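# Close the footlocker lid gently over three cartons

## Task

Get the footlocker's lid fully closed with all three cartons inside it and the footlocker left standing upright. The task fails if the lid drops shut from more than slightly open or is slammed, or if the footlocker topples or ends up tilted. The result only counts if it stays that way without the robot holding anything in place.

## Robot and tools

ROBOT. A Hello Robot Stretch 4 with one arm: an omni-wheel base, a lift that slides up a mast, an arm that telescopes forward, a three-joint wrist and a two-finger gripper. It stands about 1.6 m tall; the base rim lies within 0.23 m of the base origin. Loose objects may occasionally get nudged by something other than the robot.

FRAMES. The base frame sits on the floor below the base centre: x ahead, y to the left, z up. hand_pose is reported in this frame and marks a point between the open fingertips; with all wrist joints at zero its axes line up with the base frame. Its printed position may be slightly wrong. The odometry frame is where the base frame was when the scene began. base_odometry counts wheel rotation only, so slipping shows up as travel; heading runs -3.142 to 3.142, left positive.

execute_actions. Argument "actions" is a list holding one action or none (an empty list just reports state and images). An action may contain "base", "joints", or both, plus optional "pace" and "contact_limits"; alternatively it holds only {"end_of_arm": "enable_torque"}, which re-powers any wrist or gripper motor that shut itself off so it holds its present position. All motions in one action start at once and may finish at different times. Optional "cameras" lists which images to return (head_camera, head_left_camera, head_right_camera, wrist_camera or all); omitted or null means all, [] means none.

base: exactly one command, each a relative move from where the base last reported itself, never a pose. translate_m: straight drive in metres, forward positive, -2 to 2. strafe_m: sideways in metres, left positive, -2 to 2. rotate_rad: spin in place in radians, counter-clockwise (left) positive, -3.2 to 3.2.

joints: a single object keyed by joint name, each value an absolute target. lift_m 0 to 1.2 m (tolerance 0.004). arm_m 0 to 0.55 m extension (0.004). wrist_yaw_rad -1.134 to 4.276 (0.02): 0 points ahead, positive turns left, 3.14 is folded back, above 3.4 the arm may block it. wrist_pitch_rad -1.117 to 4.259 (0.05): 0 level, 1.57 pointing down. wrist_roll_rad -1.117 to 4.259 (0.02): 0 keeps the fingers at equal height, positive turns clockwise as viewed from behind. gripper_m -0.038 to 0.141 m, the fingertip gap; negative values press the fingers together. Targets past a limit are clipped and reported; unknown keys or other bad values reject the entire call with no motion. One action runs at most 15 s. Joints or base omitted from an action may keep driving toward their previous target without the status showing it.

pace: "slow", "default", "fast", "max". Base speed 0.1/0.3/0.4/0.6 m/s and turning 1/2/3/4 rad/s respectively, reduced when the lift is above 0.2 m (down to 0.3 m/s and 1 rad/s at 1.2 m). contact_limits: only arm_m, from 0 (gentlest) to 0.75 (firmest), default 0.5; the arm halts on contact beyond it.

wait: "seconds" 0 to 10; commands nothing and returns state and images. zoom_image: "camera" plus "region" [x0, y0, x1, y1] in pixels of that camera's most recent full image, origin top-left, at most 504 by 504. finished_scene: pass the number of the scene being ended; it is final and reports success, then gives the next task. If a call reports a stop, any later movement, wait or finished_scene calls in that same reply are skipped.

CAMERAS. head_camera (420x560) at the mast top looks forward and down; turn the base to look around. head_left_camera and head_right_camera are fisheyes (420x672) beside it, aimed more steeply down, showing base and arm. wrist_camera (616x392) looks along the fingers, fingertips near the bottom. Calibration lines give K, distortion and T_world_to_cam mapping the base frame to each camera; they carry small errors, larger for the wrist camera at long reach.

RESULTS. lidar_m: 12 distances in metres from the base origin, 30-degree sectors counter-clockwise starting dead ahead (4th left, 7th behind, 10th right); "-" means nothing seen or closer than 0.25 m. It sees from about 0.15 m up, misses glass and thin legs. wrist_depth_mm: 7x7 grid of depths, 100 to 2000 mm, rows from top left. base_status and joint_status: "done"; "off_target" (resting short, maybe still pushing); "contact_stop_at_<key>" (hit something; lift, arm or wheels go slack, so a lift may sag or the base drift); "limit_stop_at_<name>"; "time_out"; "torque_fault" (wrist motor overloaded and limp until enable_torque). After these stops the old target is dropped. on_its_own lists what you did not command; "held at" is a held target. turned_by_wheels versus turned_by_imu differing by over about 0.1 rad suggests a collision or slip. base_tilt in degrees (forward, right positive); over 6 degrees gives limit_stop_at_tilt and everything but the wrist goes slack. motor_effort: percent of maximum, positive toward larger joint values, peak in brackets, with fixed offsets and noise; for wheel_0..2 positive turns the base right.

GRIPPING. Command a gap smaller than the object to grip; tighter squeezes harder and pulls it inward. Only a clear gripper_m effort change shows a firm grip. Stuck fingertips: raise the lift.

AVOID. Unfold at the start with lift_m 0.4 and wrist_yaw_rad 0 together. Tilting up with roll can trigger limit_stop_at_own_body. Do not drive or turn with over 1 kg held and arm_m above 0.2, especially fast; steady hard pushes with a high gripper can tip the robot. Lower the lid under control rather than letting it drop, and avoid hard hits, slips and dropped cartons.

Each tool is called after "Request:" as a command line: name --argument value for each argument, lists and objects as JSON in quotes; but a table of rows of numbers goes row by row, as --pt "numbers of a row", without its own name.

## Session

Request:
execute_actions --actions '[]'

Scene clock: 0.00 s.
base_odometry: x=+0.000 y=+0.000 heading=+0.000 (m, m, rad; odometry frame)
turned_by_wheels: +0.000 (rad since the last result)
turned_by_imu: +0.000 (rad since the last result)
base_tilt: forward=+0.3 right=-0.5 (deg)
lidar_m: 1.25 1.26 1.56 2.39 2.39 2.68 1.91 1.97 2.57 1.53 1.56 1.39
base_status: not commanded
joint_positions: lift_m=+0.290 arm_m=-0.001 wrist_yaw_rad=+3.223 wrist_pitch_rad=-0.007 wrist_roll_rad=+0.006 gripper_m=+0.057
joint_status: not commanded
motor_effort: lift_m=+18 arm_m=+0 wrist_yaw_rad=+0 wrist_pitch_rad=-6 wrist_roll_rad=-1 gripper_m=-2 wheel_0=+0 wheel_1=+0 wheel_2=+1 (%)
hand_pose: x=-0.1246 y=+0.0637 z=+0.4699 quat_wxyz=(-0.041, +0.003, +0.003, +0.999) (m; base frame)
wrist_depth_mm: - - 135 - - - - / - - 132 - - - - / - - 131 - - - - / - 111 132 - - - - / 161 136 - - - - - / 202 - 216 - 208 1983 1863 / 204 1397 1160 1281 1205 1060 1255
pictures: head_camera, head_left_camera, head_right_camera, wrist_camera
camera_calibration (this result's frames):
wrist_camera: T_world_to_cam=[[-0.0890383, 0.993473, -0.0712951, -0.0353147], [-0.0438881, -0.0754231, -0.996185, 0.531661], [-0.995061, -0.0855696, 0.0503172, 0.0810177], [0, 0, 0, 1]] pos_world=[0.100807, 0.0821165, 0.523039]
Images, in order (width x height): head_camera 420x560, head_left_camera 420x672, head_right_camera 420x672, wrist_camera 616x392.

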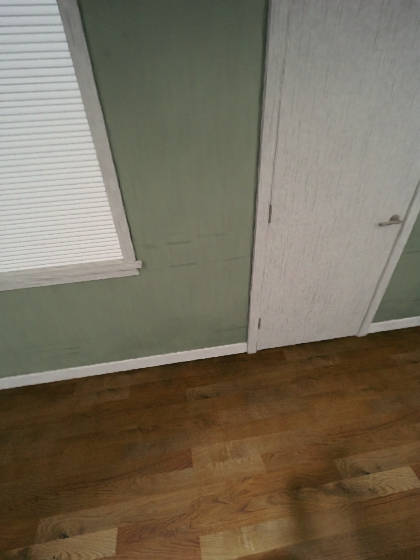

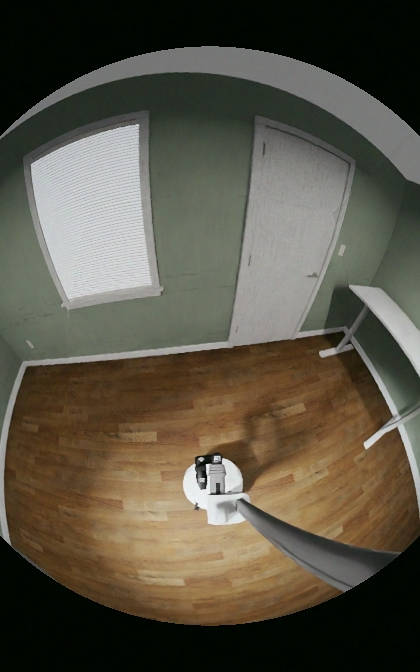

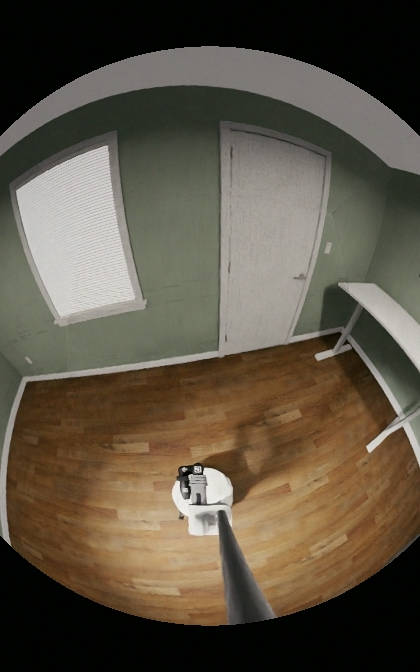

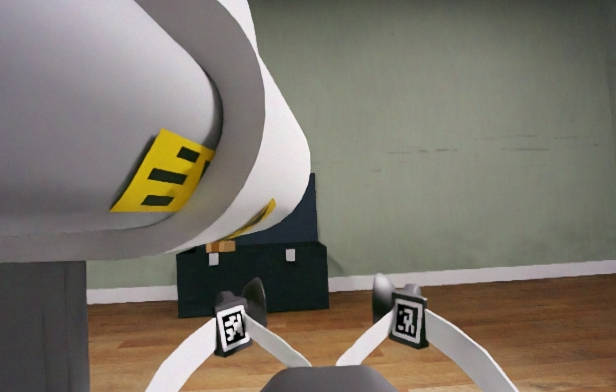

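Request:
execute_actions --actions '[{"base":{"rotate_rad":-2.97},"joints":{"lift_m":0.7,"wrist_yaw_rad":0,"gripper_m":0.141}}]' --cameras '["head_camera","head_left_camera"]'

Scene clock: 7.97 s.
base_odometry: x=+0.000 y=+0.000 heading=-2.969 (m, m, rad; odometry frame)
turned_by_wheels: -2.969 (rad since the last result)
turned_by_imu: -3.029 (rad since the last result)
base_tilt: forward=+0.1 right=-0.4 (deg)
lidar_m: 1.89 2.01 2.40 1.50 1.54 1.31 1.27 1.34 1.90 2.39 2.49 2.48
base_status: done
joint_positions: lift_m=+0.700 arm_m=-0.001 wrist_yaw_rad=+0.000 wrist_pitch_rad=-0.007 wrist_roll_rad=+0.006 gripper_m=+0.141
joint_status: all done
motor_effort: lift_m=+23(24) arm_m=+0(0) wrist_yaw_rad=+0(5) wrist_pitch_rad=-4(5) wrist_roll_rad=+0(1) gripper_m=+0(1) wheel_0=+3(11) wheel_1=+3(11) wheel_2=+4(10) (%)
hand_pose: x=+0.4586 y=-0.0874 z=+0.8798 quat_wxyz=(+1.000, +0.003, -0.003, +0.000) (m; base frame)
wrist_depth_mm: - - - - - - - / - - - - - - - / - - - - - - - / - - - - - - - / - - - - - - - / - - - - - 204 - / - - 1708 148 - - -
pictures: head_camera, head_left_camera
Images, in order (width x height): head_camera 420x560, head_left_camera 420x672.

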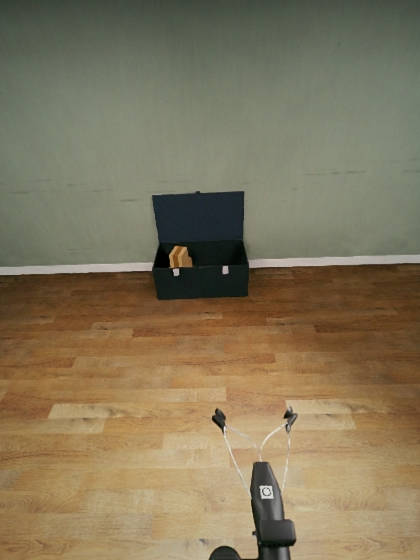

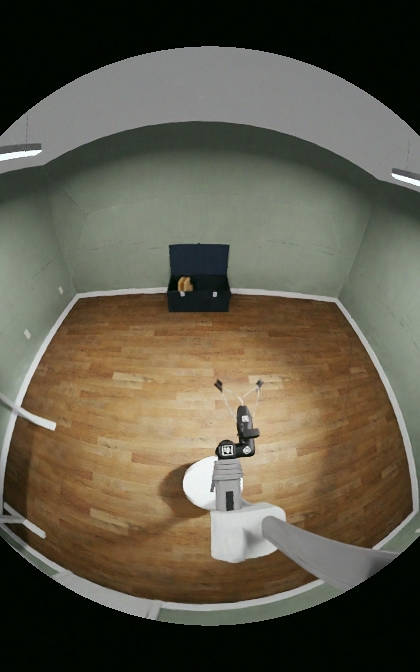

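Request:
execute_actions --actions '[{"base":{"strafe_m":0.42},"joints":{"wrist_pitch_rad":1.57},"pace":"fast"}]' --cameras '[]'

Request:
execute_actions --actions '[{"base":{"translate_m":1.55},"joints":{"arm_m":0.4},"pace":"fast"}]' --cameras '["head_camera","wrist_camera","head_right_camera"]'

Scene clock: 17.07 s.
base_odometry: x=+0.072 y=-0.414 heading=-2.969 (m, m, rad; odometry frame)
turned_by_wheels: +0.000 (rad since the last result)
turned_by_imu: +0.001 (rad since the last result)
base_tilt: forward=+0.3 right=-0.5 (deg)
lidar_m: 1.91 2.54 1.15 1.07 1.14 1.31 1.26 1.34 1.86 2.84 2.94 2.02
base_status: done
joint_positions: lift_m=+0.700 arm_m=-0.001 wrist_yaw_rad=+0.000 wrist_pitch_rad=+1.570 wrist_roll_rad=+0.006 gripper_m=+0.141
joint_status: all done
motor_effort: lift_m=+22(22) arm_m=+0(0) wrist_yaw_rad=+1(1) wrist_pitch_rad=+2(5) wrist_roll_rad=-1(0) gripper_m=+2(2) wheel_0=-2(15) wheel_1=+0(15) wheel_2=+0(2) (%)
hand_pose: x=+0.1704 y=-0.0874 z=+0.5894 quat_wxyz=(+0.708, +0.002, +0.707, -0.002) (m; base frame)
wrist_depth_mm: 831 842 842 842 820 820 820 / 842 820 820 820 831 820 820 / 831 842 831 831 831 820 820 / 831 820 831 831 820 820 809 / 831 820 609 597 809 809 809 / 809 809 597 591 609 205 798 / 809 820 597 150 798 798 809
pictures: none
No camera images: the call's "cameras" was empty. Leave "cameras" out to get every camera's image.

Scene clock: 22.30 s.
base_odometry: x=-1.455 y=-0.680 heading=-2.969 (m, m, rad; odometry frame)
turned_by_wheels: +0.000 (rad since the last result)
turned_by_imu: +0.003 (rad since the last result)
base_tilt: forward=+0.2 right=-0.4 (deg)
lidar_m: 0.38 0.87 1.26 1.85 1.69 1.63 2.85 3.01 2.96 2.83 0.56 0.40
base_status: done
joint_positions: lift_m=+0.700 arm_m=+0.399 wrist_yaw_rad=+0.000 wrist_pitch_rad=+1.570 wrist_roll_rad=+0.005 gripper_m=+0.141
joint_status: all done
motor_effort: lift_m=+22(22) arm_m=+8(9) wrist_yaw_rad=+0(1) wrist_pitch_rad=+2(0) wrist_roll_rad=+2(0) gripper_m=-2(1) wheel_0=+4(7) wheel_1=+4(8) wheel_2=-4(17) (%)
hand_pose: x=+0.5698 y=-0.0874 z=+0.5894 quat_wxyz=(+0.707, +0.002, +0.707, -0.002) (m; base frame)
wrist_depth_mm: 544 517 469 484 484 480 484 / 750 732 615 676 699 715 741 / 820 820 788 809 798 788 788 / 831 809 768 436 798 798 788 / 820 820 750 436 788 788 788 / 798 820 634 741 778 205 732 / 798 809 504 149 512 496 521
pictures: head_camera, head_right_camera, wrist_camera
camera_calibration (this result's frames):
wrist_camera: T_world_to_cam=[[-0.0710805, -0.99744, -0.00781911, -0.036479], [-0.996465, 0.0713586, -0.0443265, 0.664382], [0.044771, 0.00464072, -0.998986, 0.786871], [0, 0, 0, 1]] pos_world=[0.624211, -0.0874466, 0.815238]
Images, in order (width x height): head_camera 420x560, head_right_camera 420x672, wrist_camera 616x392.

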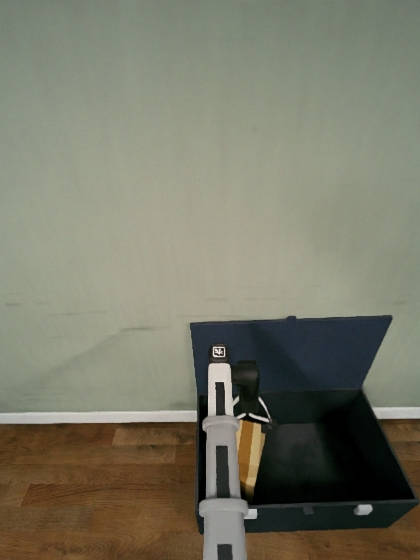

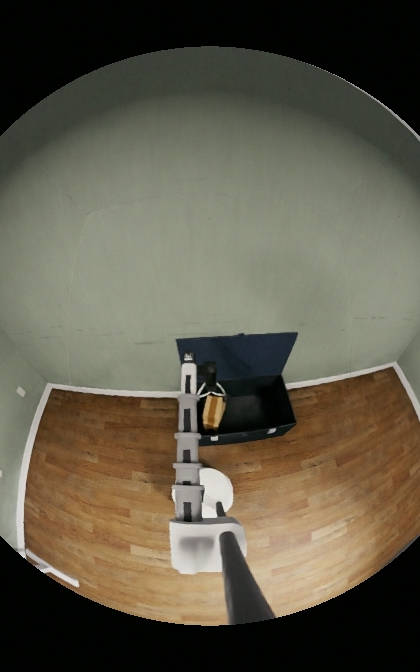

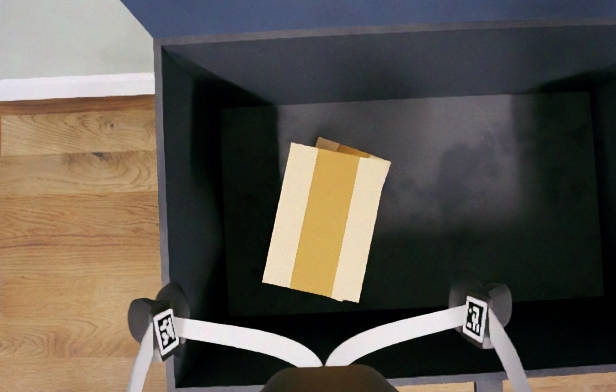

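Request:
execute_actions --actions '[{"base":{"strafe_m":-0.013},"joints":{"lift_m":0.54,"wrist_roll_rad":0.24,"arm_m":0.44}}]' --cameras '["wrist_camera"]'

Scene clock: 31.67 s.
base_odometry: x=-1.457 y=-0.667 heading=-2.969 (m, m, rad; odometry frame)
turned_by_wheels: +0.000 (rad since the last result)
turned_by_imu: +0.000 (rad since the last result)
base_tilt: forward=+0.2 right=-0.5 (deg)
lidar_m: 0.37 0.38 1.25 1.87 1.65 1.59 2.85 3.01 2.95 2.80 0.58 0.38
base_status: done
joint_positions: lift_m=+0.540 arm_m=+0.439 wrist_yaw_rad=+0.000 wrist_pitch_rad=+1.570 wrist_roll_rad=+0.240 gripper_m=+0.141
joint_status: all done
motor_effort: lift_m=+14(20) arm_m=+8(8) wrist_yaw_rad=+0(0) wrist_pitch_rad=+1(3) wrist_roll_rad=+1(5) gripper_m=+0(1) wheel_0=+3(11) wheel_1=-3(9) wheel_2=+0(3) (%)
hand_pose: x=+0.6098 y=-0.0874 z=+0.4300 quat_wxyz=(+0.702, +0.085, +0.702, -0.085) (m; base frame)
wrist_depth_mm: 291 317 342 392 452 544 634 / 332 397 469 569 647 647 634 / 357 508 640 627 627 634 634 / 357 473 634 276 627 634 627 / 661 430 627 274 621 627 627 / 647 332 274 274 274 206 574 / 654 327 488 149 492 459 439
pictures: wrist_camera
camera_calibration (this result's frames):
wrist_camera: T_world_to_cam=[[-0.300831, -0.953644, -0.00801518, 0.109119], [-0.952636, 0.300884, -0.0441949, 0.690389], [0.0445579, -0.00565964, -0.998991, 0.625096], [0, 0, 0, 1]] pos_world=[0.662663, -0.100129, 0.655852]
Images, in order (width x height): wrist_camera 616x392.

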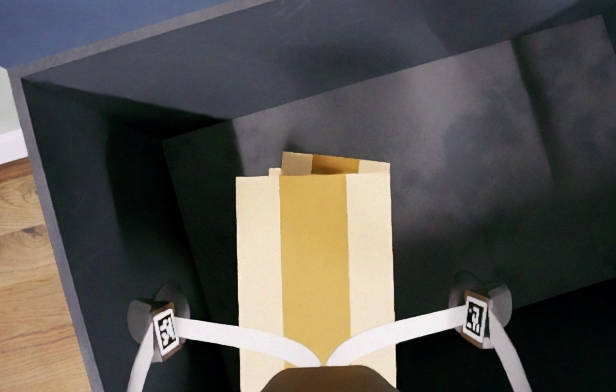

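Request:
execute_actions --actions '[{"joints":{"lift_m":0.452}}]' --cameras '["wrist_camera"]'

Request:
execute_actions --actions '[{"joints":{"gripper_m":0.05}}]' --cameras '["wrist_camera"]'

Scene clock: 35.17 s.
base_odometry: x=-1.457 y=-0.667 heading=-2.969 (m, m, rad; odometry frame)
turned_by_wheels: +0.000 (rad since the last result)
turned_by_imu: +0.000 (rad since the last result)
base_tilt: forward=+0.2 right=-0.4 (deg)
lidar_m: 0.33 0.40 1.24 1.90 1.69 1.61 2.85 3.00 2.94 2.83 0.55 0.41
base_status: not commanded
joint_positions: lift_m=+0.452 arm_m=+0.439 wrist_yaw_rad=+0.000 wrist_pitch_rad=+1.570 wrist_roll_rad=+0.240 gripper_m=+0.141
joint_status: all done
motor_effort: lift_m=+15(14) arm_m=+8(8) wrist_yaw_rad=+1(1) wrist_pitch_rad=+0(1) wrist_roll_rad=+1(2) gripper_m=-1(2) wheel_0=+3(4) wheel_1=-3(3) wheel_2=+0(0) (%)
hand_pose: x=+0.6098 y=-0.0874 z=+0.3421 quat_wxyz=(+0.702, +0.085, +0.702, -0.085) (m; base frame)
wrist_depth_mm: 272 301 340 392 455 544 549 / 332 397 473 549 549 544 544 / 342 508 549 549 539 539 544 / 319 473 189 188 187 539 539 / 300 430 187 187 186 539 544 / 279 334 186 186 186 205 539 / 266 329 185 148 186 462 442
pictures: wrist_camera
camera_calibration (this result's frames):
wrist_camera: T_world_to_cam=[[-0.300831, -0.953644, -0.00801518, 0.108414], [-0.952636, 0.300884, -0.0441949, 0.686502], [0.0445579, -0.00565966, -0.998991, 0.537193], [0, 0, 0, 1]] pos_world=[0.662665, -0.100129, 0.567859]
Images, in order (width x height): wrist_camera 616x392.

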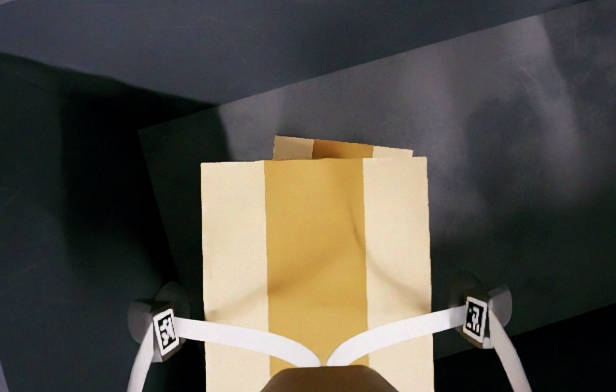

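Scene clock: 37.10 s.
base_odometry: x=-1.457 y=-0.667 heading=-2.969 (m, m, rad; odometry frame)
turned_by_wheels: +0.000 (rad since the last result)
turned_by_imu: +0.000 (rad since the last result)
base_tilt: forward=+0.2 right=-0.4 (deg)
lidar_m: 0.36 0.40 1.25 1.88 1.67 1.60 2.85 3.00 2.93 2.84 0.58 0.38
base_status: not commanded
joint_positions: lift_m=+0.452 arm_m=+0.439 wrist_yaw_rad=+0.000 wrist_pitch_rad=+1.570 wrist_roll_rad=+0.240 gripper_m=+0.050
joint_status: all done
motor_effort: lift_m=+16(17) arm_m=+8(8) wrist_yaw_rad=+0(0) wrist_pitch_rad=+1(4) wrist_roll_rad=+1(0) gripper_m=-22(23) wheel_0=+4(3) wheel_1=-3(3) wheel_2=+0(0) (%)
hand_pose: x=+0.6098 y=-0.0874 z=+0.3419 quat_wxyz=(+0.702, +0.085, +0.702, -0.085) (m; base frame)
wrist_depth_mm: 273 304 343 392 455 554 549 / 334 402 469 544 544 544 544 / 336 504 539 306 544 544 544 / 319 473 171 171 170 544 539 / 298 427 171 170 170 539 539 / 281 368 170 169 169 182 539 / 267 171 170 168 167 436 404
pictures: wrist_camera
camera_calibration (this result's frames):
wrist_camera: T_world_to_cam=[[-0.300827, -0.953645, -0.00806157, 0.108447], [-0.95263, 0.300882, -0.0443416, 0.686606], [0.0447117, -0.00565949, -0.998984, 0.536906], [0, 0, 0, 1]] pos_world=[0.662699, -0.100129, 0.56768]
Images, in order (width x height): wrist_camera 616x392.

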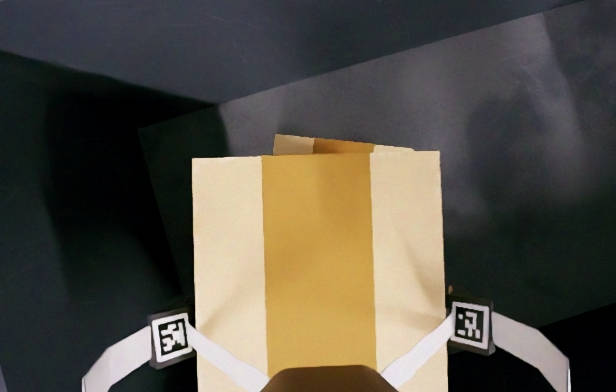

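Request:
execute_actions --actions '[{"base":{"strafe_m":-0.32},"joints":{"lift_m":0.47,"wrist_roll_rad":0.0}}]' --cameras '["wrist_camera"]'

Request:
execute_actions --actions '[{"joints":{"lift_m":0.216}}]' --cameras '["wrist_camera","head_camera"]'

Scene clock: 43.03 s.
base_odometry: x=-1.512 y=-0.352 heading=-2.969 (m, m, rad; odometry frame)
turned_by_wheels: +0.000 (rad since the last result)
turned_by_imu: +0.000 (rad since the last result)
base_tilt: forward=+0.2 right=-0.4 (deg)
lidar_m: 0.38 0.37 0.56 2.22 1.87 2.06 2.87 2.99 2.62 2.50 1.23 0.39
base_status: done
joint_positions: lift_m=+0.469 arm_m=+0.439 wrist_yaw_rad=+0.000 wrist_pitch_rad=+1.570 wrist_roll_rad=+0.000 gripper_m=+0.050
joint_status: all done
motor_effort: lift_m=+25(25) arm_m=+8(8) wrist_yaw_rad=+1(0) wrist_pitch_rad=+3(4) wrist_roll_rad=+0(1) gripper_m=-21(23) wheel_0=+4(10) wheel_1=-3(12) wheel_2=+0(1) (%)
hand_pose: x=+0.6098 y=-0.0874 z=+0.3592 quat_wxyz=(+0.707, +0.000, +0.707, +0.000) (m; base frame)
wrist_depth_mm: 364 370 379 392 399 404 384 / 508 530 554 564 564 530 394 / 564 569 569 559 559 564 399 / 330 549 171 171 171 559 402 / 349 559 170 170 170 559 407 / 375 549 169 169 169 182 410 / 430 172 169 168 168 500 370
pictures: wrist_camera
camera_calibration (this result's frames):
wrist_camera: T_world_to_cam=[[-0.0660414, -0.997786, -0.00780862, -0.0385452], [-0.996817, 0.0663235, -0.0442448, 0.693746], [0.0446647, 0.00486177, -0.99899, 0.555188], [0, 0, 0, 1]] pos_world=[0.664195, -0.0871708, 0.585021]
Images, in order (width x height): wrist_camera 616x392.

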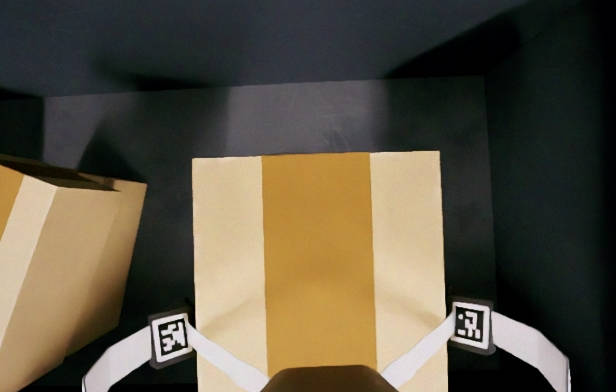

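Scene clock: 45.17 s.
base_odometry: x=-1.512 y=-0.352 heading=-2.969 (m, m, rad; odometry frame)
turned_by_wheels: +0.000 (rad since the last result)
turned_by_imu: +0.000 (rad since the last result)
base_tilt: forward=+0.4 right=-0.4 (deg)
lidar_m: 0.38 0.40 0.54 2.21 1.84 2.13 2.82 2.99 2.63 2.50 1.23 0.38
base_status: not commanded
joint_positions: lift_m=+0.216 arm_m=+0.439 wrist_yaw_rad=+0.000 wrist_pitch_rad=+1.570 wrist_roll_rad=+0.000 gripper_m=+0.050
joint_status: all done
motor_effort: lift_m=+17(23) arm_m=+8(8) wrist_yaw_rad=+0(0) wrist_pitch_rad=+2(2) wrist_roll_rad=-1(1) gripper_m=-21(22) wheel_0=+3(3) wheel_1=-3(3) wheel_2=+0(0) (%)
hand_pose: x=+0.6098 y=-0.0874 z=+0.1059 quat_wxyz=(+0.707, +0.000, +0.707, +0.000) (m; base frame)
wrist_depth_mm: 310 310 310 309 307 307 306 / 310 309 307 307 306 307 306 / 309 307 307 307 306 306 306 / 306 306 172 171 171 304 304 / 306 306 170 170 170 303 301 / 306 304 170 169 168 181 301 / 303 172 169 168 168 298 300
pictures: head_camera, wrist_camera
camera_calibration (this result's frames):
wrist_camera: T_world_to_cam=[[-0.0660406, -0.997786, -0.00780871, -0.0405236], [-0.996817, 0.0663227, -0.0442462, 0.682543], [0.0446661, 0.00486181, -0.99899, 0.3021], [0, 0, 0, 1]] pos_world=[0.6642, -0.0871707, 0.331679]
Images, in order (width x height): head_camera 420x560, wrist_camera 616x392.

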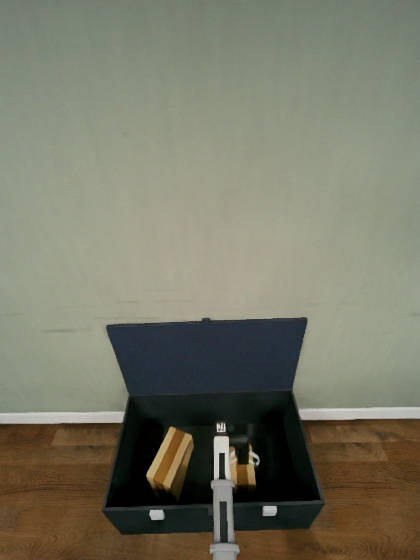

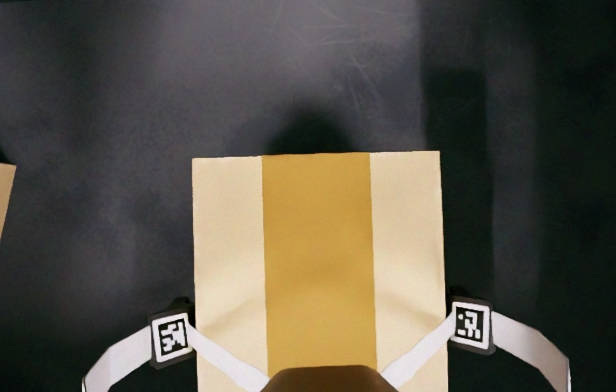

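Request:
execute_actions --actions '[{"joints":{"gripper_m":0.13}}]' --cameras '[]'

Request:
execute_actions --actions '[{"joints":{"lift_m":0.52}, "pace":"fast"}]' --cameras '[]'

Request:
execute_actions --actions '[{"base":{"strafe_m":-0.71},"joints":{"wrist_yaw_rad":1.4,"arm_m":0.3,"wrist_roll_rad":3.25,"gripper_m":0.06,"wrist_pitch_rad":0}}]' --cameras '["head_camera"]'

Request:
execute_actions --actions '[{"base":{"translate_m":0.14},"joints":{"lift_m":0.27}}]' --cameras '["wrist_camera","head_camera"]'

Scene clock: 53.83 s.
base_odometry: x=-1.512 y=-0.352 heading=-2.969 (m, m, rad; odometry frame)
turned_by_wheels: +0.000 (rad since the last result)
turned_by_imu: +0.000 (rad since the last result)
base_tilt: forward=+0.3 right=-0.4 (deg)
lidar_m: 0.38 0.37 0.57 2.23 1.85 2.09 2.84 2.99 2.62 2.49 1.25 0.40
base_status: not commanded
joint_positions: lift_m=+0.216 arm_m=+0.439 wrist_yaw_rad=+0.000 wrist_pitch_rad=+1.571 wrist_roll_rad=+0.000 gripper_m=+0.130
joint_status: all done
motor_effort: lift_m=+17(16) arm_m=+8(8) wrist_yaw_rad=+1(1) wrist_pitch_rad=+0(1) wrist_roll_rad=-2(0) gripper_m=+0(24) wheel_0=+3(3) wheel_1=-3(3) wheel_2=+0(0) (%)
hand_pose: x=+0.6096 y=-0.0874 z=+0.1059 quat_wxyz=(+0.707, +0.000, +0.707, +0.000) (m; base frame)
wrist_depth_mm: 314 312 309 310 309 309 309 / 312 312 310 310 310 307 304 / 310 309 309 307 309 306 306 / 309 307 188 187 187 304 304 / 307 306 187 187 186 303 303 / 307 304 186 185 186 207 301 / 304 304 186 158 185 301 301
pictures: none
No camera images: the call's "cameras" was empty. Leave "cameras" out to get every camera's image.

Scene clock: 55.67 s.
base_odometry: x=-1.512 y=-0.352 heading=-2.969 (m, m, rad; odometry frame)
turned_by_wheels: +0.000 (rad since the last result)
turned_by_imu: +0.000 (rad since the last result)
base_tilt: forward=+0.3 right=-0.4 (deg)
lidar_m: 0.33 0.41 0.58 2.20 1.84 2.11 2.85 2.98 2.62 2.48 1.26 0.39
base_status: not commanded
joint_positions: lift_m=+0.520 arm_m=+0.439 wrist_yaw_rad=+0.000 wrist_pitch_rad=+1.570 wrist_roll_rad=+0.000 gripper_m=+0.130
joint_status: all done
motor_effort: lift_m=+22(25) arm_m=+8(8) wrist_yaw_rad=+1(1) wrist_pitch_rad=+0(2) wrist_roll_rad=+0(1) gripper_m=+0(1) wheel_0=+3(3) wheel_1=-3(3) wheel_2=+0(0) (%)
hand_pose: x=+0.6096 y=-0.0874 z=+0.4094 quat_wxyz=(+0.707, +0.000, +0.707, +0.000) (m; base frame)
wrist_depth_mm: 359 368 382 389 397 404 384 / 508 530 549 569 585 525 389 / 615 615 621 615 615 564 397 / 377 564 621 492 615 580 402 / 377 554 603 496 615 580 404 / 379 512 609 492 603 208 404 / 418 597 574 158 569 504 413
pictures: none
No camera images: the call's "cameras" was empty. Leave "cameras" out to get every camera's image.

Scene clock: 59.37 s.
base_odometry: x=-1.634 y=+0.347 heading=-2.969 (m, m, rad; odometry frame)
turned_by_wheels: +0.000 (rad since the last result)
turned_by_imu: -0.001 (rad since the last result)
base_tilt: forward=+0.1 right=-0.4 (deg)
lidar_m: 0.85 0.53 0.59 2.93 2.49 2.96 2.86 2.54 1.87 1.77 1.26 0.90
base_status: done
joint_positions: lift_m=+0.520 arm_m=+0.301 wrist_yaw_rad=+1.400 wrist_pitch_rad=+0.003 wrist_roll_rad=+3.250 gripper_m=+0.060
joint_status: all done
motor_effort: lift_m=+21(22) arm_m=-8(8) wrist_yaw_rad=+1(5) wrist_pitch_rad=-5(11) wrist_roll_rad=+2(5) gripper_m=-2(2) wheel_0=+2(13) wheel_1=-3(13) wheel_2=+0(2) (%)
hand_pose: x=+0.6075 y=+0.2694 z=+0.6972 quat_wxyz=(-0.040, +0.764, +0.643, -0.036) (m; base frame)
wrist_depth_mm: 402 539 878 866 904 1537 1708 / 387 530 842 1160 1078 - - / 379 517 809 - - - - / 370 500 778 - - - - / 364 488 732 1808 - - - / 359 469 216 1661 208 - - / 353 436 627 163 - - -
pictures: head_camera
Images, in order (width x height): head_camera 420x560.

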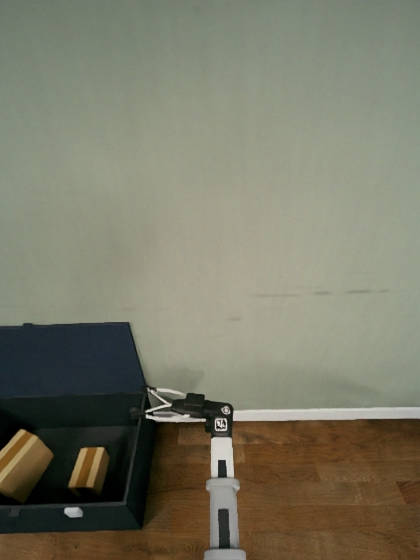

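Scene clock: 61.47 s.
base_odometry: x=-1.771 y=+0.323 heading=-2.969 (m, m, rad; odometry frame)
turned_by_wheels: +0.000 (rad since the last result)
turned_by_imu: +0.000 (rad since the last result)
base_tilt: forward=+0.1 right=-0.5 (deg)
lidar_m: 0.70 0.51 0.44 0.99 2.48 3.11 3.02 2.53 1.89 1.75 1.04 0.74
base_status: done
joint_positions: lift_m=+0.270 arm_m=+0.301 wrist_yaw_rad=+1.400 wrist_pitch_rad=+0.003 wrist_roll_rad=+3.250 gripper_m=+0.060
joint_status: all done
motor_effort: lift_m=+15(21) arm_m=-7(8) wrist_yaw_rad=+1(1) wrist_pitch_rad=-6(6) wrist_roll_rad=+1(2) gripper_m=-3(3) wheel_0=+2(8) wheel_1=+5(8) wheel_2=-4(13) (%)
hand_pose: x=+0.6075 y=+0.2694 z=+0.4478 quat_wxyz=(-0.041, +0.764, +0.643, -0.036) (m; base frame)
wrist_depth_mm: 251 343 334 317 303 293 283 / 238 332 330 319 301 291 282 / 234 317 329 320 820 891 - / 226 307 407 904 - - - / 220 294 389 820 - - - / 213 283 215 750 208 - - / 210 260 332 162 - - -
pictures: head_camera, wrist_camera
camera_calibration (this result's frames):
wrist_camera: T_world_to_cam=[[-0.969131, 0.175574, 0.173088, 0.469517], [0.178554, 0.0157053, 0.983805, -0.489065], [0.170012, 0.984341, -0.0465699, -0.124481], [0, 0, 0, 1]] pos_world=[0.563511, 0.0477781, 0.394079]
Images, in order (width x height): head_camera 420x560, wrist_camera 616x392.

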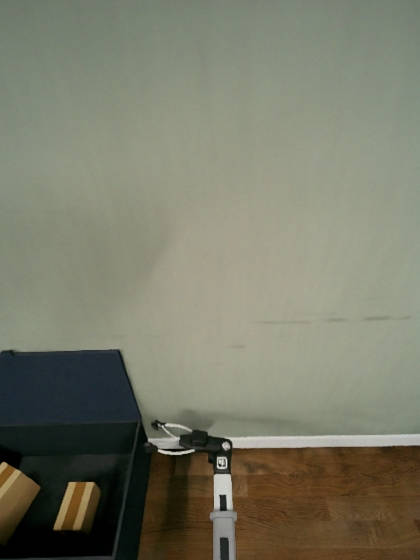

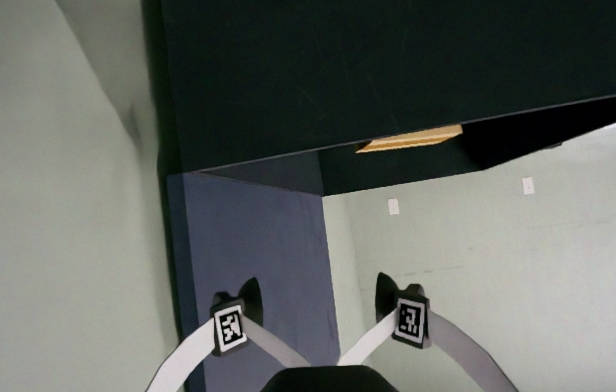

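Request:
execute_actions --actions '[{"base":{"strafe_m":0.09},"joints":{"lift_m":0.50,"wrist_yaw_rad":1.1,"wrist_roll_rad":3.16,"arm_m":0.31},"contact_limits":{"arm_m":0.2}}]' --cameras '["wrist_camera","head_camera"]'

Scene clock: 85.37 s.
base_odometry: x=-1.756 y=+0.235 heading=-2.969 (m, m, rad; odometry frame)
turned_by_wheels: +0.000 (rad since the last result)
turned_by_imu: +0.000 (rad since the last result)
base_tilt: forward=+0.2 right=-0.4 (deg)
lidar_m: 0.70 0.37 0.36 0.99 2.49 3.01 3.01 2.67 1.96 1.85 1.05 0.74
base_status: done
joint_positions: lift_m=+0.500 arm_m=+0.309 wrist_yaw_rad=+1.100 wrist_pitch_rad=+0.003 wrist_roll_rad=+3.160 gripper_m=+0.060
joint_status: all done
motor_effort: lift_m=+23(23) arm_m=+8(8) wrist_yaw_rad=+0(4) wrist_pitch_rad=-4(5) wrist_roll_rad=+1(1) gripper_m=-3(1) wheel_0=-3(11) wheel_1=+3(11) wheel_2=+0(3) (%)
contact_limits: arm_m 0.2
hand_pose: x=+0.6883 y=+0.2175 z=+0.6772 quat_wxyz=(-0.007, +0.852, +0.523, -0.006) (m; base frame)
wrist_depth_mm: 163 198 266 332 597 960 854 / 159 196 262 329 591 976 1983 / 157 194 256 324 574 - - / 155 191 252 319 564 - - / 153 189 248 314 549 - - / 152 185 215 309 207 - - / 151 177 219 162 585 991 -
pictures: head_camera, wrist_camera
camera_calibration (this result's frames):
wrist_camera: T_world_to_cam=[[-0.884433, 0.458963, 0.0844427, 0.457329], [0.0963102, 0.00246204, 0.995348, -0.676635], [0.45662, 0.888452, -0.0463803, -0.252938], [0, 0, 0, 1]] pos_world=[0.585141, 0.0164919, 0.623138]
Images, in order (width x height): head_camera 420x560, wrist_camera 616x392.

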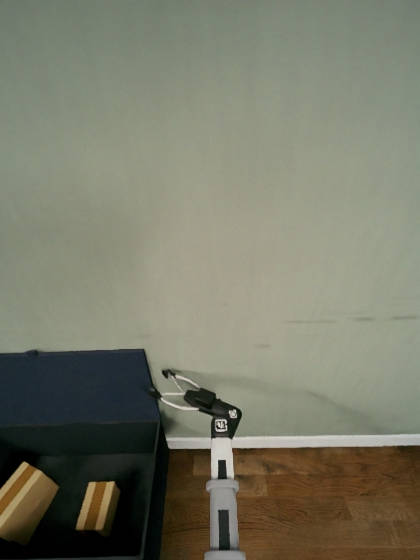

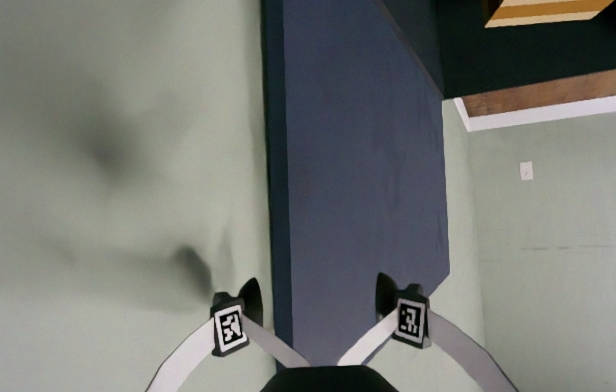

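Request:
execute_actions --actions '[{"base":{"strafe_m":0.042},"joints":{"arm_m":0.321},"contact_limits":{"arm_m":0.15},"pace":"slow"}]' --cameras '["wrist_camera","head_camera"]'

Scene clock: 94.77 s.
base_odometry: x=-1.749 y=+0.194 heading=-2.969 (m, m, rad; odometry frame)
turned_by_wheels: +0.000 (rad since the last result)
turned_by_imu: +0.000 (rad since the last result)
base_tilt: forward=+0.2 right=-0.4 (deg)
lidar_m: 0.72 0.32 0.36 1.00 2.38 3.03 3.04 2.75 2.01 1.90 1.03 0.76
base_status: done
joint_positions: lift_m=+0.500 arm_m=+0.319 wrist_yaw_rad=+1.101 wrist_pitch_rad=+0.003 wrist_roll_rad=+3.160 gripper_m=+0.060
joint_status: all done
motor_effort: lift_m=+23(22) arm_m=+9(8) wrist_yaw_rad=-1(2) wrist_pitch_rad=-7(5) wrist_roll_rad=-2(1) gripper_m=-3(4) wheel_0=-4(9) wheel_1=+4(8) wheel_2=+0(3) (%)
contact_limits: arm_m 0.15
hand_pose: x=+0.6990 y=+0.2176 z=+0.6772 quat_wxyz=(-0.007, +0.852, +0.523, -0.006) (m; base frame)
wrist_depth_mm: 152 186 248 307 554 917 820 / 148 184 244 303 544 960 1983 / 147 181 239 300 535 - - / 145 179 236 293 521 - - / 143 176 231 289 500 - - / 142 174 208 285 208 - - / 141 165 212 246 544 946 -
pictures: head_camera, wrist_camera
camera_calibration (this result's frames):
wrist_camera: T_world_to_cam=[[-0.88471, 0.45843, 0.084443, 0.467069], [0.0963088, 0.00251987, 0.995348, -0.67768], [0.456085, 0.888727, -0.0463802, -0.257634], [0, 0, 0, 1]] pos_world=[0.59599, 0.0165556, 0.623138]
Images, in order (width x height): head_camera 420x560, wrist_camera 616x392.

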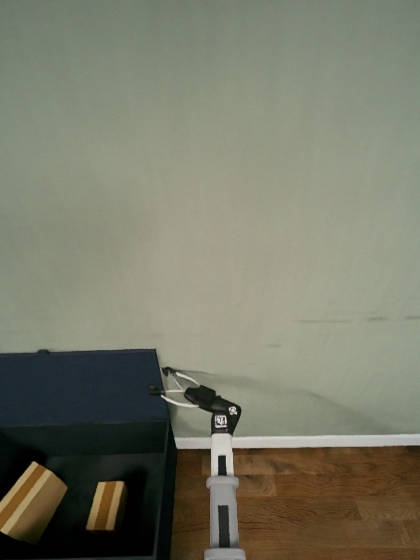

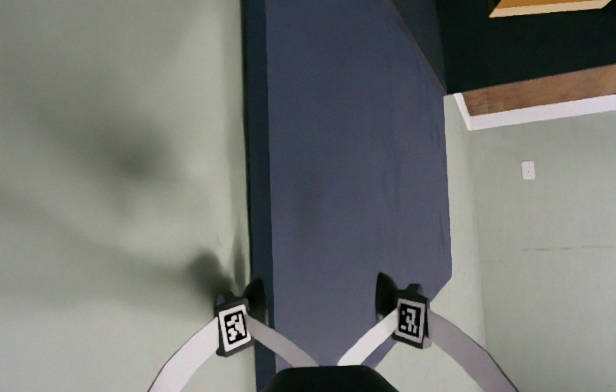

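Request:
execute_actions --actions '[{"base":{"strafe_m":0.016},"pace":"slow"}]' --cameras '["wrist_camera"]'

Scene clock: 98.30 s.
base_odometry: x=-1.746 y=+0.178 heading=-2.970 (m, m, rad; odometry frame)
turned_by_wheels: -0.001 (rad since the last result)
turned_by_imu: -0.001 (rad since the last result)
base_tilt: forward=+0.2 right=-0.3 (deg)
lidar_m: 0.70 0.34 0.35 0.98 2.40 2.98 3.03 2.78 2.03 1.88 1.01 0.74
base_status: done
joint_positions: lift_m=+0.500 arm_m=+0.319 wrist_yaw_rad=+1.095 wrist_pitch_rad=+0.002 wrist_roll_rad=+3.160 gripper_m=+0.060
joint_status: not commanded
on_its_own: wrist_yaw_rad is at rest, and its effort (+15) is outside its rest range (-13 to +13)
motor_effort: lift_m=+23(22) arm_m=+8(9) wrist_yaw_rad=+15(16) wrist_pitch_rad=-6(6) wrist_roll_rad=+0(1) gripper_m=+0(3) wheel_0=-14(13) wheel_1=+2(10) wheel_2=-4(5) (%)
hand_pose: x=+0.7003 y=+0.2164 z=+0.6773 quat_wxyz=(-0.007, +0.854, +0.520, -0.006) (m; base frame)
wrist_depth_mm: 150 183 244 298 539 904 820 / 147 181 240 296 521 917 1983 / 146 179 235 290 504 - - / 144 177 231 286 488 - - / 142 174 228 281 477 - - / 141 172 204 277 208 - - / 140 163 209 173 521 878 -
pictures: wrist_camera
camera_calibration (this result's frames):
wrist_camera: T_world_to_cam=[[-0.88199, 0.463651, 0.0843875, 0.465775], [0.0961278, 0.00169784, 0.995368, -0.677599], [0.46136, 0.886016, -0.0460672, -0.260434], [0, 0, 0, 1]] pos_world=[0.596098, 0.0159423, 0.623157]
Images, in order (width x height): wrist_camera 616x392.

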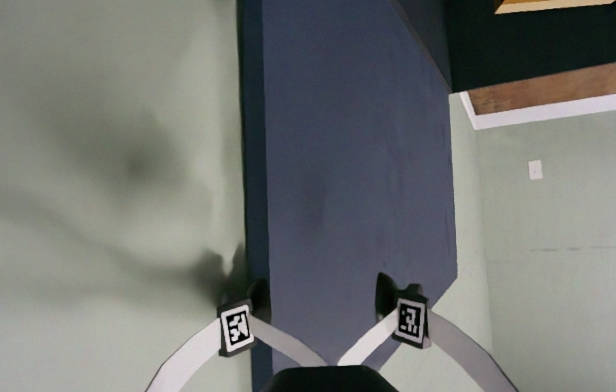

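The pad is pressing on the lid's side edge. I'll retract the arm slowly.

Request:
execute_actions --actions '[{"joints":{"arm_m":0.285},"pace":"slow"}]' --cameras '["wrist_camera","head_camera"]'

Scene clock: 101.63 s.
base_odometry: x=-1.746 y=+0.178 heading=-2.970 (m, m, rad; odometry frame)
turned_by_wheels: +0.000 (rad since the last result)
turned_by_imu: +0.001 (rad since the last result)
base_tilt: forward=+0.2 right=-0.2 (deg)
lidar_m: 0.67 0.34 0.37 1.00 2.39 3.00 3.01 2.80 2.02 1.91 1.05 0.74
base_status: not commanded
joint_positions: lift_m=+0.500 arm_m=+0.286 wrist_yaw_rad=+1.096 wrist_pitch_rad=+0.002 wrist_roll_rad=+3.160 gripper_m=+0.060
joint_status: all done
motor_effort: lift_m=+22(23) arm_m=-8(9) wrist_yaw_rad=+13(16) wrist_pitch_rad=-7(3) wrist_roll_rad=+0(0) gripper_m=-4(3) wheel_0=-8(14) wheel_1=+2(2) wheel_2=-5(5) (%)
hand_pose: x=+0.6671 y=+0.2165 z=+0.6773 quat_wxyz=(-0.007, +0.854, +0.521, -0.006) (m; base frame)
wrist_depth_mm: 183 224 265 357 647 878 820 / 179 221 258 342 634 946 - / 177 218 259 329 585 - - / 175 216 254 314 549 - - / 174 212 247 304 508 - - / 171 209 217 294 208 - - / 171 195 239 257 647 1060 -
pictures: head_camera, wrist_camera
camera_calibration (this result's frames):
wrist_camera: T_world_to_cam=[[-0.882364, 0.462942, 0.0843711, 0.43681], [0.0960876, 0.00173608, 0.995371, -0.674405], [0.460653, 0.886387, -0.0460148, -0.2449], [0, 0, 0, 1]] pos_world=[0.563041, 0.0160289, 0.62316]
Images, in order (width x height): head_camera 420x560, wrist_camera 616x392.

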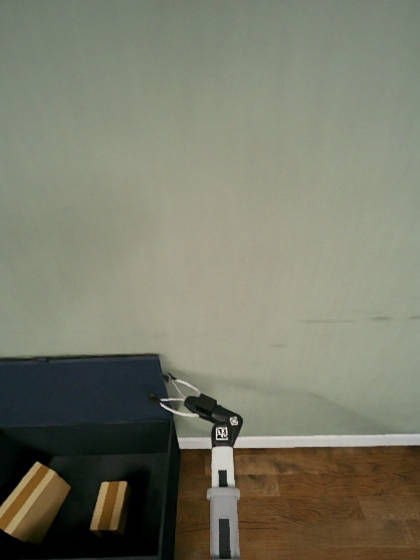

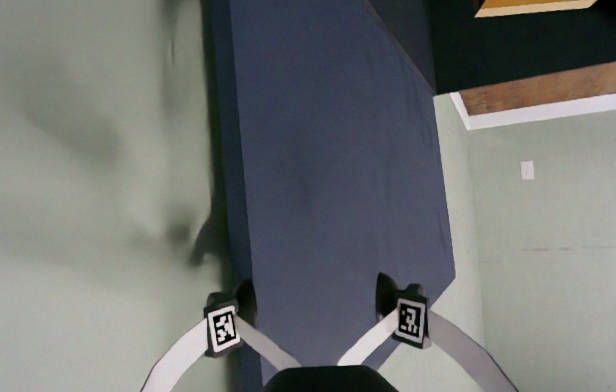

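Request:
execute_actions --actions '[{"joints":{"arm_m":0.26,"gripper_m":0.045},"pace":"slow"}]' --cameras '["wrist_camera","head_camera"]'

Scene clock: 107.87 s.
base_odometry: x=-1.746 y=+0.178 heading=-2.970 (m, m, rad; odometry frame)
turned_by_wheels: +0.000 (rad since the last result)
turned_by_imu: +0.000 (rad since the last result)
base_tilt: forward=+0.2 right=-0.4 (deg)
lidar_m: 0.69 0.34 0.38 0.97 2.39 2.98 3.03 2.78 2.00 1.92 1.03 0.77
base_status: not commanded
joint_positions: lift_m=+0.500 arm_m=+0.261 wrist_yaw_rad=+1.092 wrist_pitch_rad=+0.003 wrist_roll_rad=+3.160 gripper_m=+0.045
joint_status: all done
on_its_own: wrist_yaw_rad is at rest, and its effort (+24) is outside its rest range (-13 to +13)
motor_effort: lift_m=+23(23) arm_m=-8(7) wrist_yaw_rad=+24(24) wrist_pitch_rad=-8(8) wrist_roll_rad=+0(1) gripper_m=-6(6) wheel_0=-9(9) wheel_1=+2(2) wheel_2=-4(4) (%)
hand_pose: x=+0.6429 y=+0.2157 z=+0.6769 quat_wxyz=(-0.007, +0.855, +0.519, -0.006) (m; base frame)
wrist_depth_mm: 208 254 287 394 732 891 820 / 203 250 282 357 699 931 - / 202 247 287 334 609 - - / 199 243 283 309 530 - - / 196 240 290 289 477 - - / 194 237 213 272 206 - - / 193 219 278 238 399 1430 -
pictures: head_camera, wrist_camera
camera_calibration (this result's frames):
wrist_camera: T_world_to_cam=[[-0.880545, 0.466395, 0.0843616, 0.413955], [0.0966229, 0.00238894, 0.995318, -0.672197], [0.46401, 0.884574, -0.047168, -0.234044], [0, 0, 0, 1]] pos_world=[0.538054, 0.015569, 0.623088]
Images, in order (width x height): head_camera 420x560, wrist_camera 616x392.

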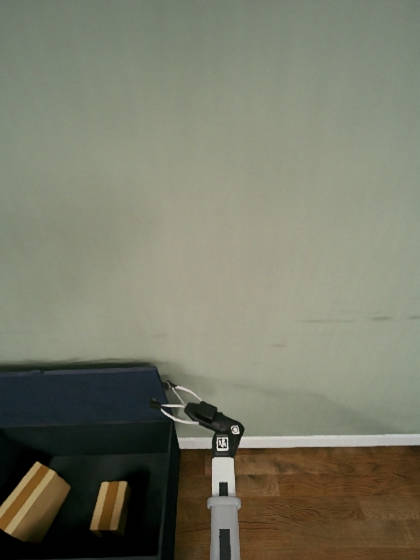

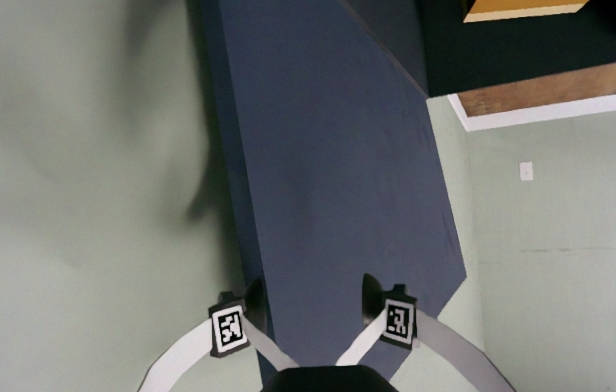

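Request:
execute_actions --actions '[{"base":{"strafe_m":-0.009},"pace":"slow"}]' --cameras '["wrist_camera"]'

Scene clock: 121.10 s.
base_odometry: x=-1.748 y=+0.187 heading=-2.970 (m, m, rad; odometry frame)
turned_by_wheels: +0.000 (rad since the last result)
turned_by_imu: +0.000 (rad since the last result)
base_tilt: forward=+0.2 right=-0.4 (deg)
lidar_m: 0.71 0.35 0.38 1.00 2.42 2.96 3.01 2.79 2.01 1.89 1.04 0.73
base_status: done
joint_positions: lift_m=+0.500 arm_m=+0.261 wrist_yaw_rad=+1.100 wrist_pitch_rad=+0.003 wrist_roll_rad=+3.160 gripper_m=+0.045
joint_status: not commanded
motor_effort: lift_m=+23(23) arm_m=-8(7) wrist_yaw_rad=+1(24) wrist_pitch_rad=-7(11) wrist_roll_rad=-1(0) gripper_m=-3(6) wheel_0=+2(6) wheel_1=-4(10) wheel_2=-1(4) (%)
hand_pose: x=+0.6411 y=+0.2174 z=+0.6771 quat_wxyz=(-0.007, +0.853, +0.523, -0.006) (m; base frame)
wrist_depth_mm: 210 256 300 366 768 878 820 / 204 253 310 309 723 931 1983 / 203 251 329 267 530 - - / 201 246 325 256 421 - - / 198 243 317 245 351 - - / 196 239 277 226 206 - - / 195 229 291 218 255 1661 -
pictures: wrist_camera
camera_calibration (this result's frames):
wrist_camera: T_world_to_cam=[[-0.88427, 0.459291, 0.084367, 0.415551], [0.0963233, 0.0026157, 0.995347, -0.672085], [0.456933, 0.888282, -0.0465534, -0.231396], [0, 0, 0, 1]] pos_world=[0.537929, 0.0164442, 0.623127]
Images, in order (width x height): wrist_camera 616x392.

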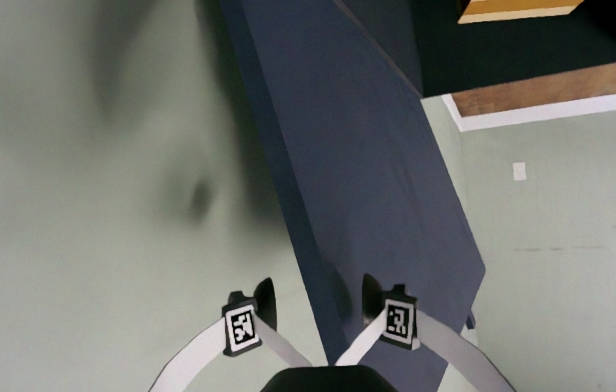

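Request:
execute_actions --actions '[{"joints":{"wrist_yaw_rad":1.35,"arm_m":0.285,"wrist_roll_rad":2.85,"gripper_m":0.06,"lift_m":0.51},"pace":"slow"}]' --cameras '["wrist_camera","head_camera"]'

Scene clock: 129.70 s.
base_odometry: x=-1.748 y=+0.187 heading=-2.970 (m, m, rad; odometry frame)
turned_by_wheels: +0.000 (rad since the last result)
turned_by_imu: +0.000 (rad since the last result)
base_tilt: forward=+0.2 right=-0.5 (deg)
lidar_m: 0.69 0.34 0.38 0.95 2.42 2.96 3.02 2.77 2.03 1.88 1.06 0.75
base_status: not commanded
joint_positions: lift_m=+0.510 arm_m=+0.283 wrist_yaw_rad=+1.353 wrist_pitch_rad=+0.002 wrist_roll_rad=+2.850 gripper_m=+0.060
joint_status: all done
motor_effort: lift_m=+23(23) arm_m=+9(8) wrist_yaw_rad=-8(8) wrist_pitch_rad=-5(11) wrist_roll_rad=-1(1) gripper_m=-5(5) wheel_0=+1(1) wheel_1=-3(3) wheel_2=-1(0) (%)
hand_pose: x=+0.6021 y=+0.2628 z=+0.6872 quat_wxyz=(+0.114, +0.771, +0.620, +0.090) (m; base frame)
wrist_depth_mm: 188 237 332 300 976 683 699 / 193 249 357 278 976 917 820 / 201 262 384 251 - - 1618 / 209 274 415 591 - - - / 217 290 445 715 - - - / 227 304 216 976 184 - - / 238 306 466 842 235 - -
pictures: head_camera, wrist_camera
camera_calibration (this result's frames):
wrist_camera: T_world_to_cam=[[-0.950057, 0.217807, -0.223498, 0.673958], [-0.207825, 0.0926909, 0.973765, -0.504212], [0.232809, 0.97158, -0.042796, -0.142911], [0, 0, 0, 1]] pos_world=[0.568782, 0.0387931, 0.635496]
Images, in order (width x height): head_camera 420x560, wrist_camera 616x392.

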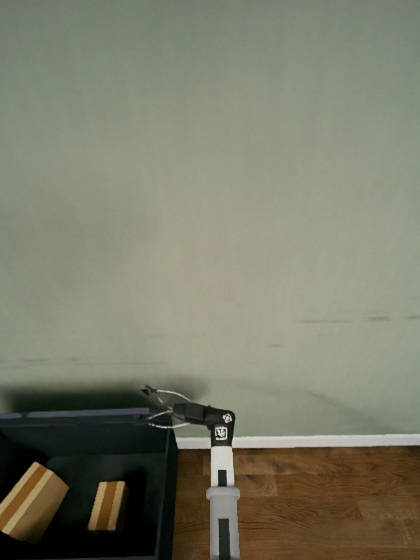

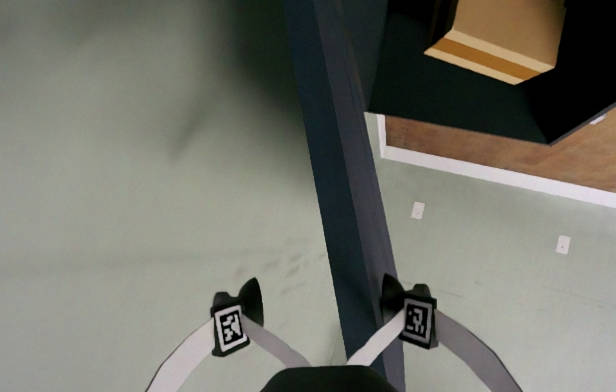

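Request:
execute_actions --actions '[{"base":{"strafe_m":-0.03},"joints":{"wrist_yaw_rad":1.57,"arm_m":0.239,"wrist_roll_rad":2.44,"lift_m":0.476},"pace":"slow"}]' --cameras '["wrist_camera","head_camera"]'

Scene clock: 134.87 s.
base_odometry: x=-1.753 y=+0.216 heading=-2.970 (m, m, rad; odometry frame)
turned_by_wheels: +0.000 (rad since the last result)
turned_by_imu: +0.000 (rad since the last result)
base_tilt: forward=+0.2 right=-0.4 (deg)
lidar_m: 0.71 0.36 0.39 1.00 2.45 2.96 3.04 2.69 1.98 1.86 1.03 0.75
base_status: done
joint_positions: lift_m=+0.476 arm_m=+0.240 wrist_yaw_rad=+1.572 wrist_pitch_rad=+0.006 wrist_roll_rad=+2.440 gripper_m=+0.060
joint_status: all done
motor_effort: lift_m=+15(21) arm_m=-7(8) wrist_yaw_rad=-4(8) wrist_pitch_rad=-15(16) wrist_roll_rad=+0(1) gripper_m=-3(4) wheel_0=+4(6) wheel_1=-3(8) wheel_2=+0(0) (%)
hand_pose: x=+0.4984 y=+0.2886 z=+0.6528 quat_wxyz=(+0.245, +0.663, +0.665, +0.241) (m; base frame)
wrist_depth_mm: 262 330 462 580 788 723 732 / 291 384 580 768 768 741 788 / 334 459 759 1138 976 931 627 / 389 569 1078 - - 1808 1336 / 466 741 - - - - 1863 / 574 1078 216 - 183 - - / 759 1576 - 296 181 - -
pictures: head_camera, wrist_camera
camera_calibration (this result's frames):
wrist_camera: T_world_to_cam=[[-0.804641, 0.00357886, -0.59375, 0.793215], [-0.592947, 0.0475056, 0.803839, -0.178699], [0.0310833, 0.998865, -0.0361029, -0.057019], [0, 0, 0, 1]] pos_world=[0.534066, 0.0626046, 0.612559]
Images, in order (width x height): head_camera 420x560, wrist_camera 616x392.

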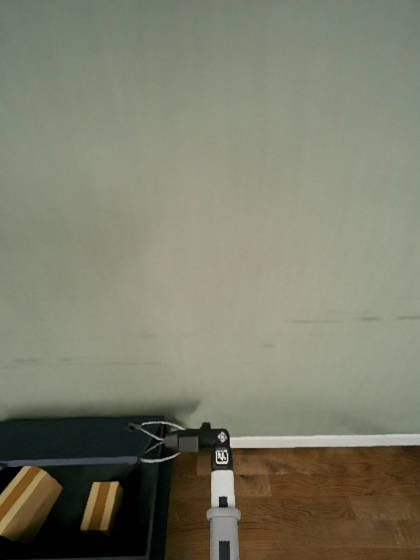

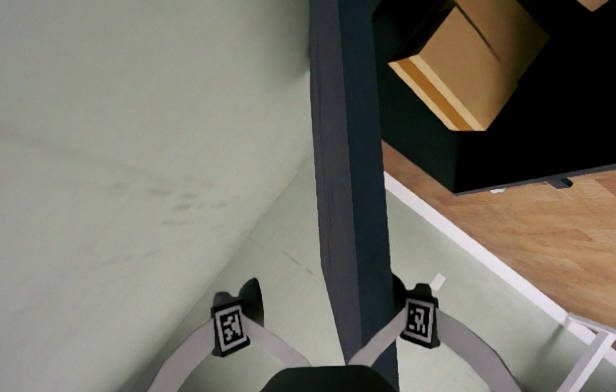

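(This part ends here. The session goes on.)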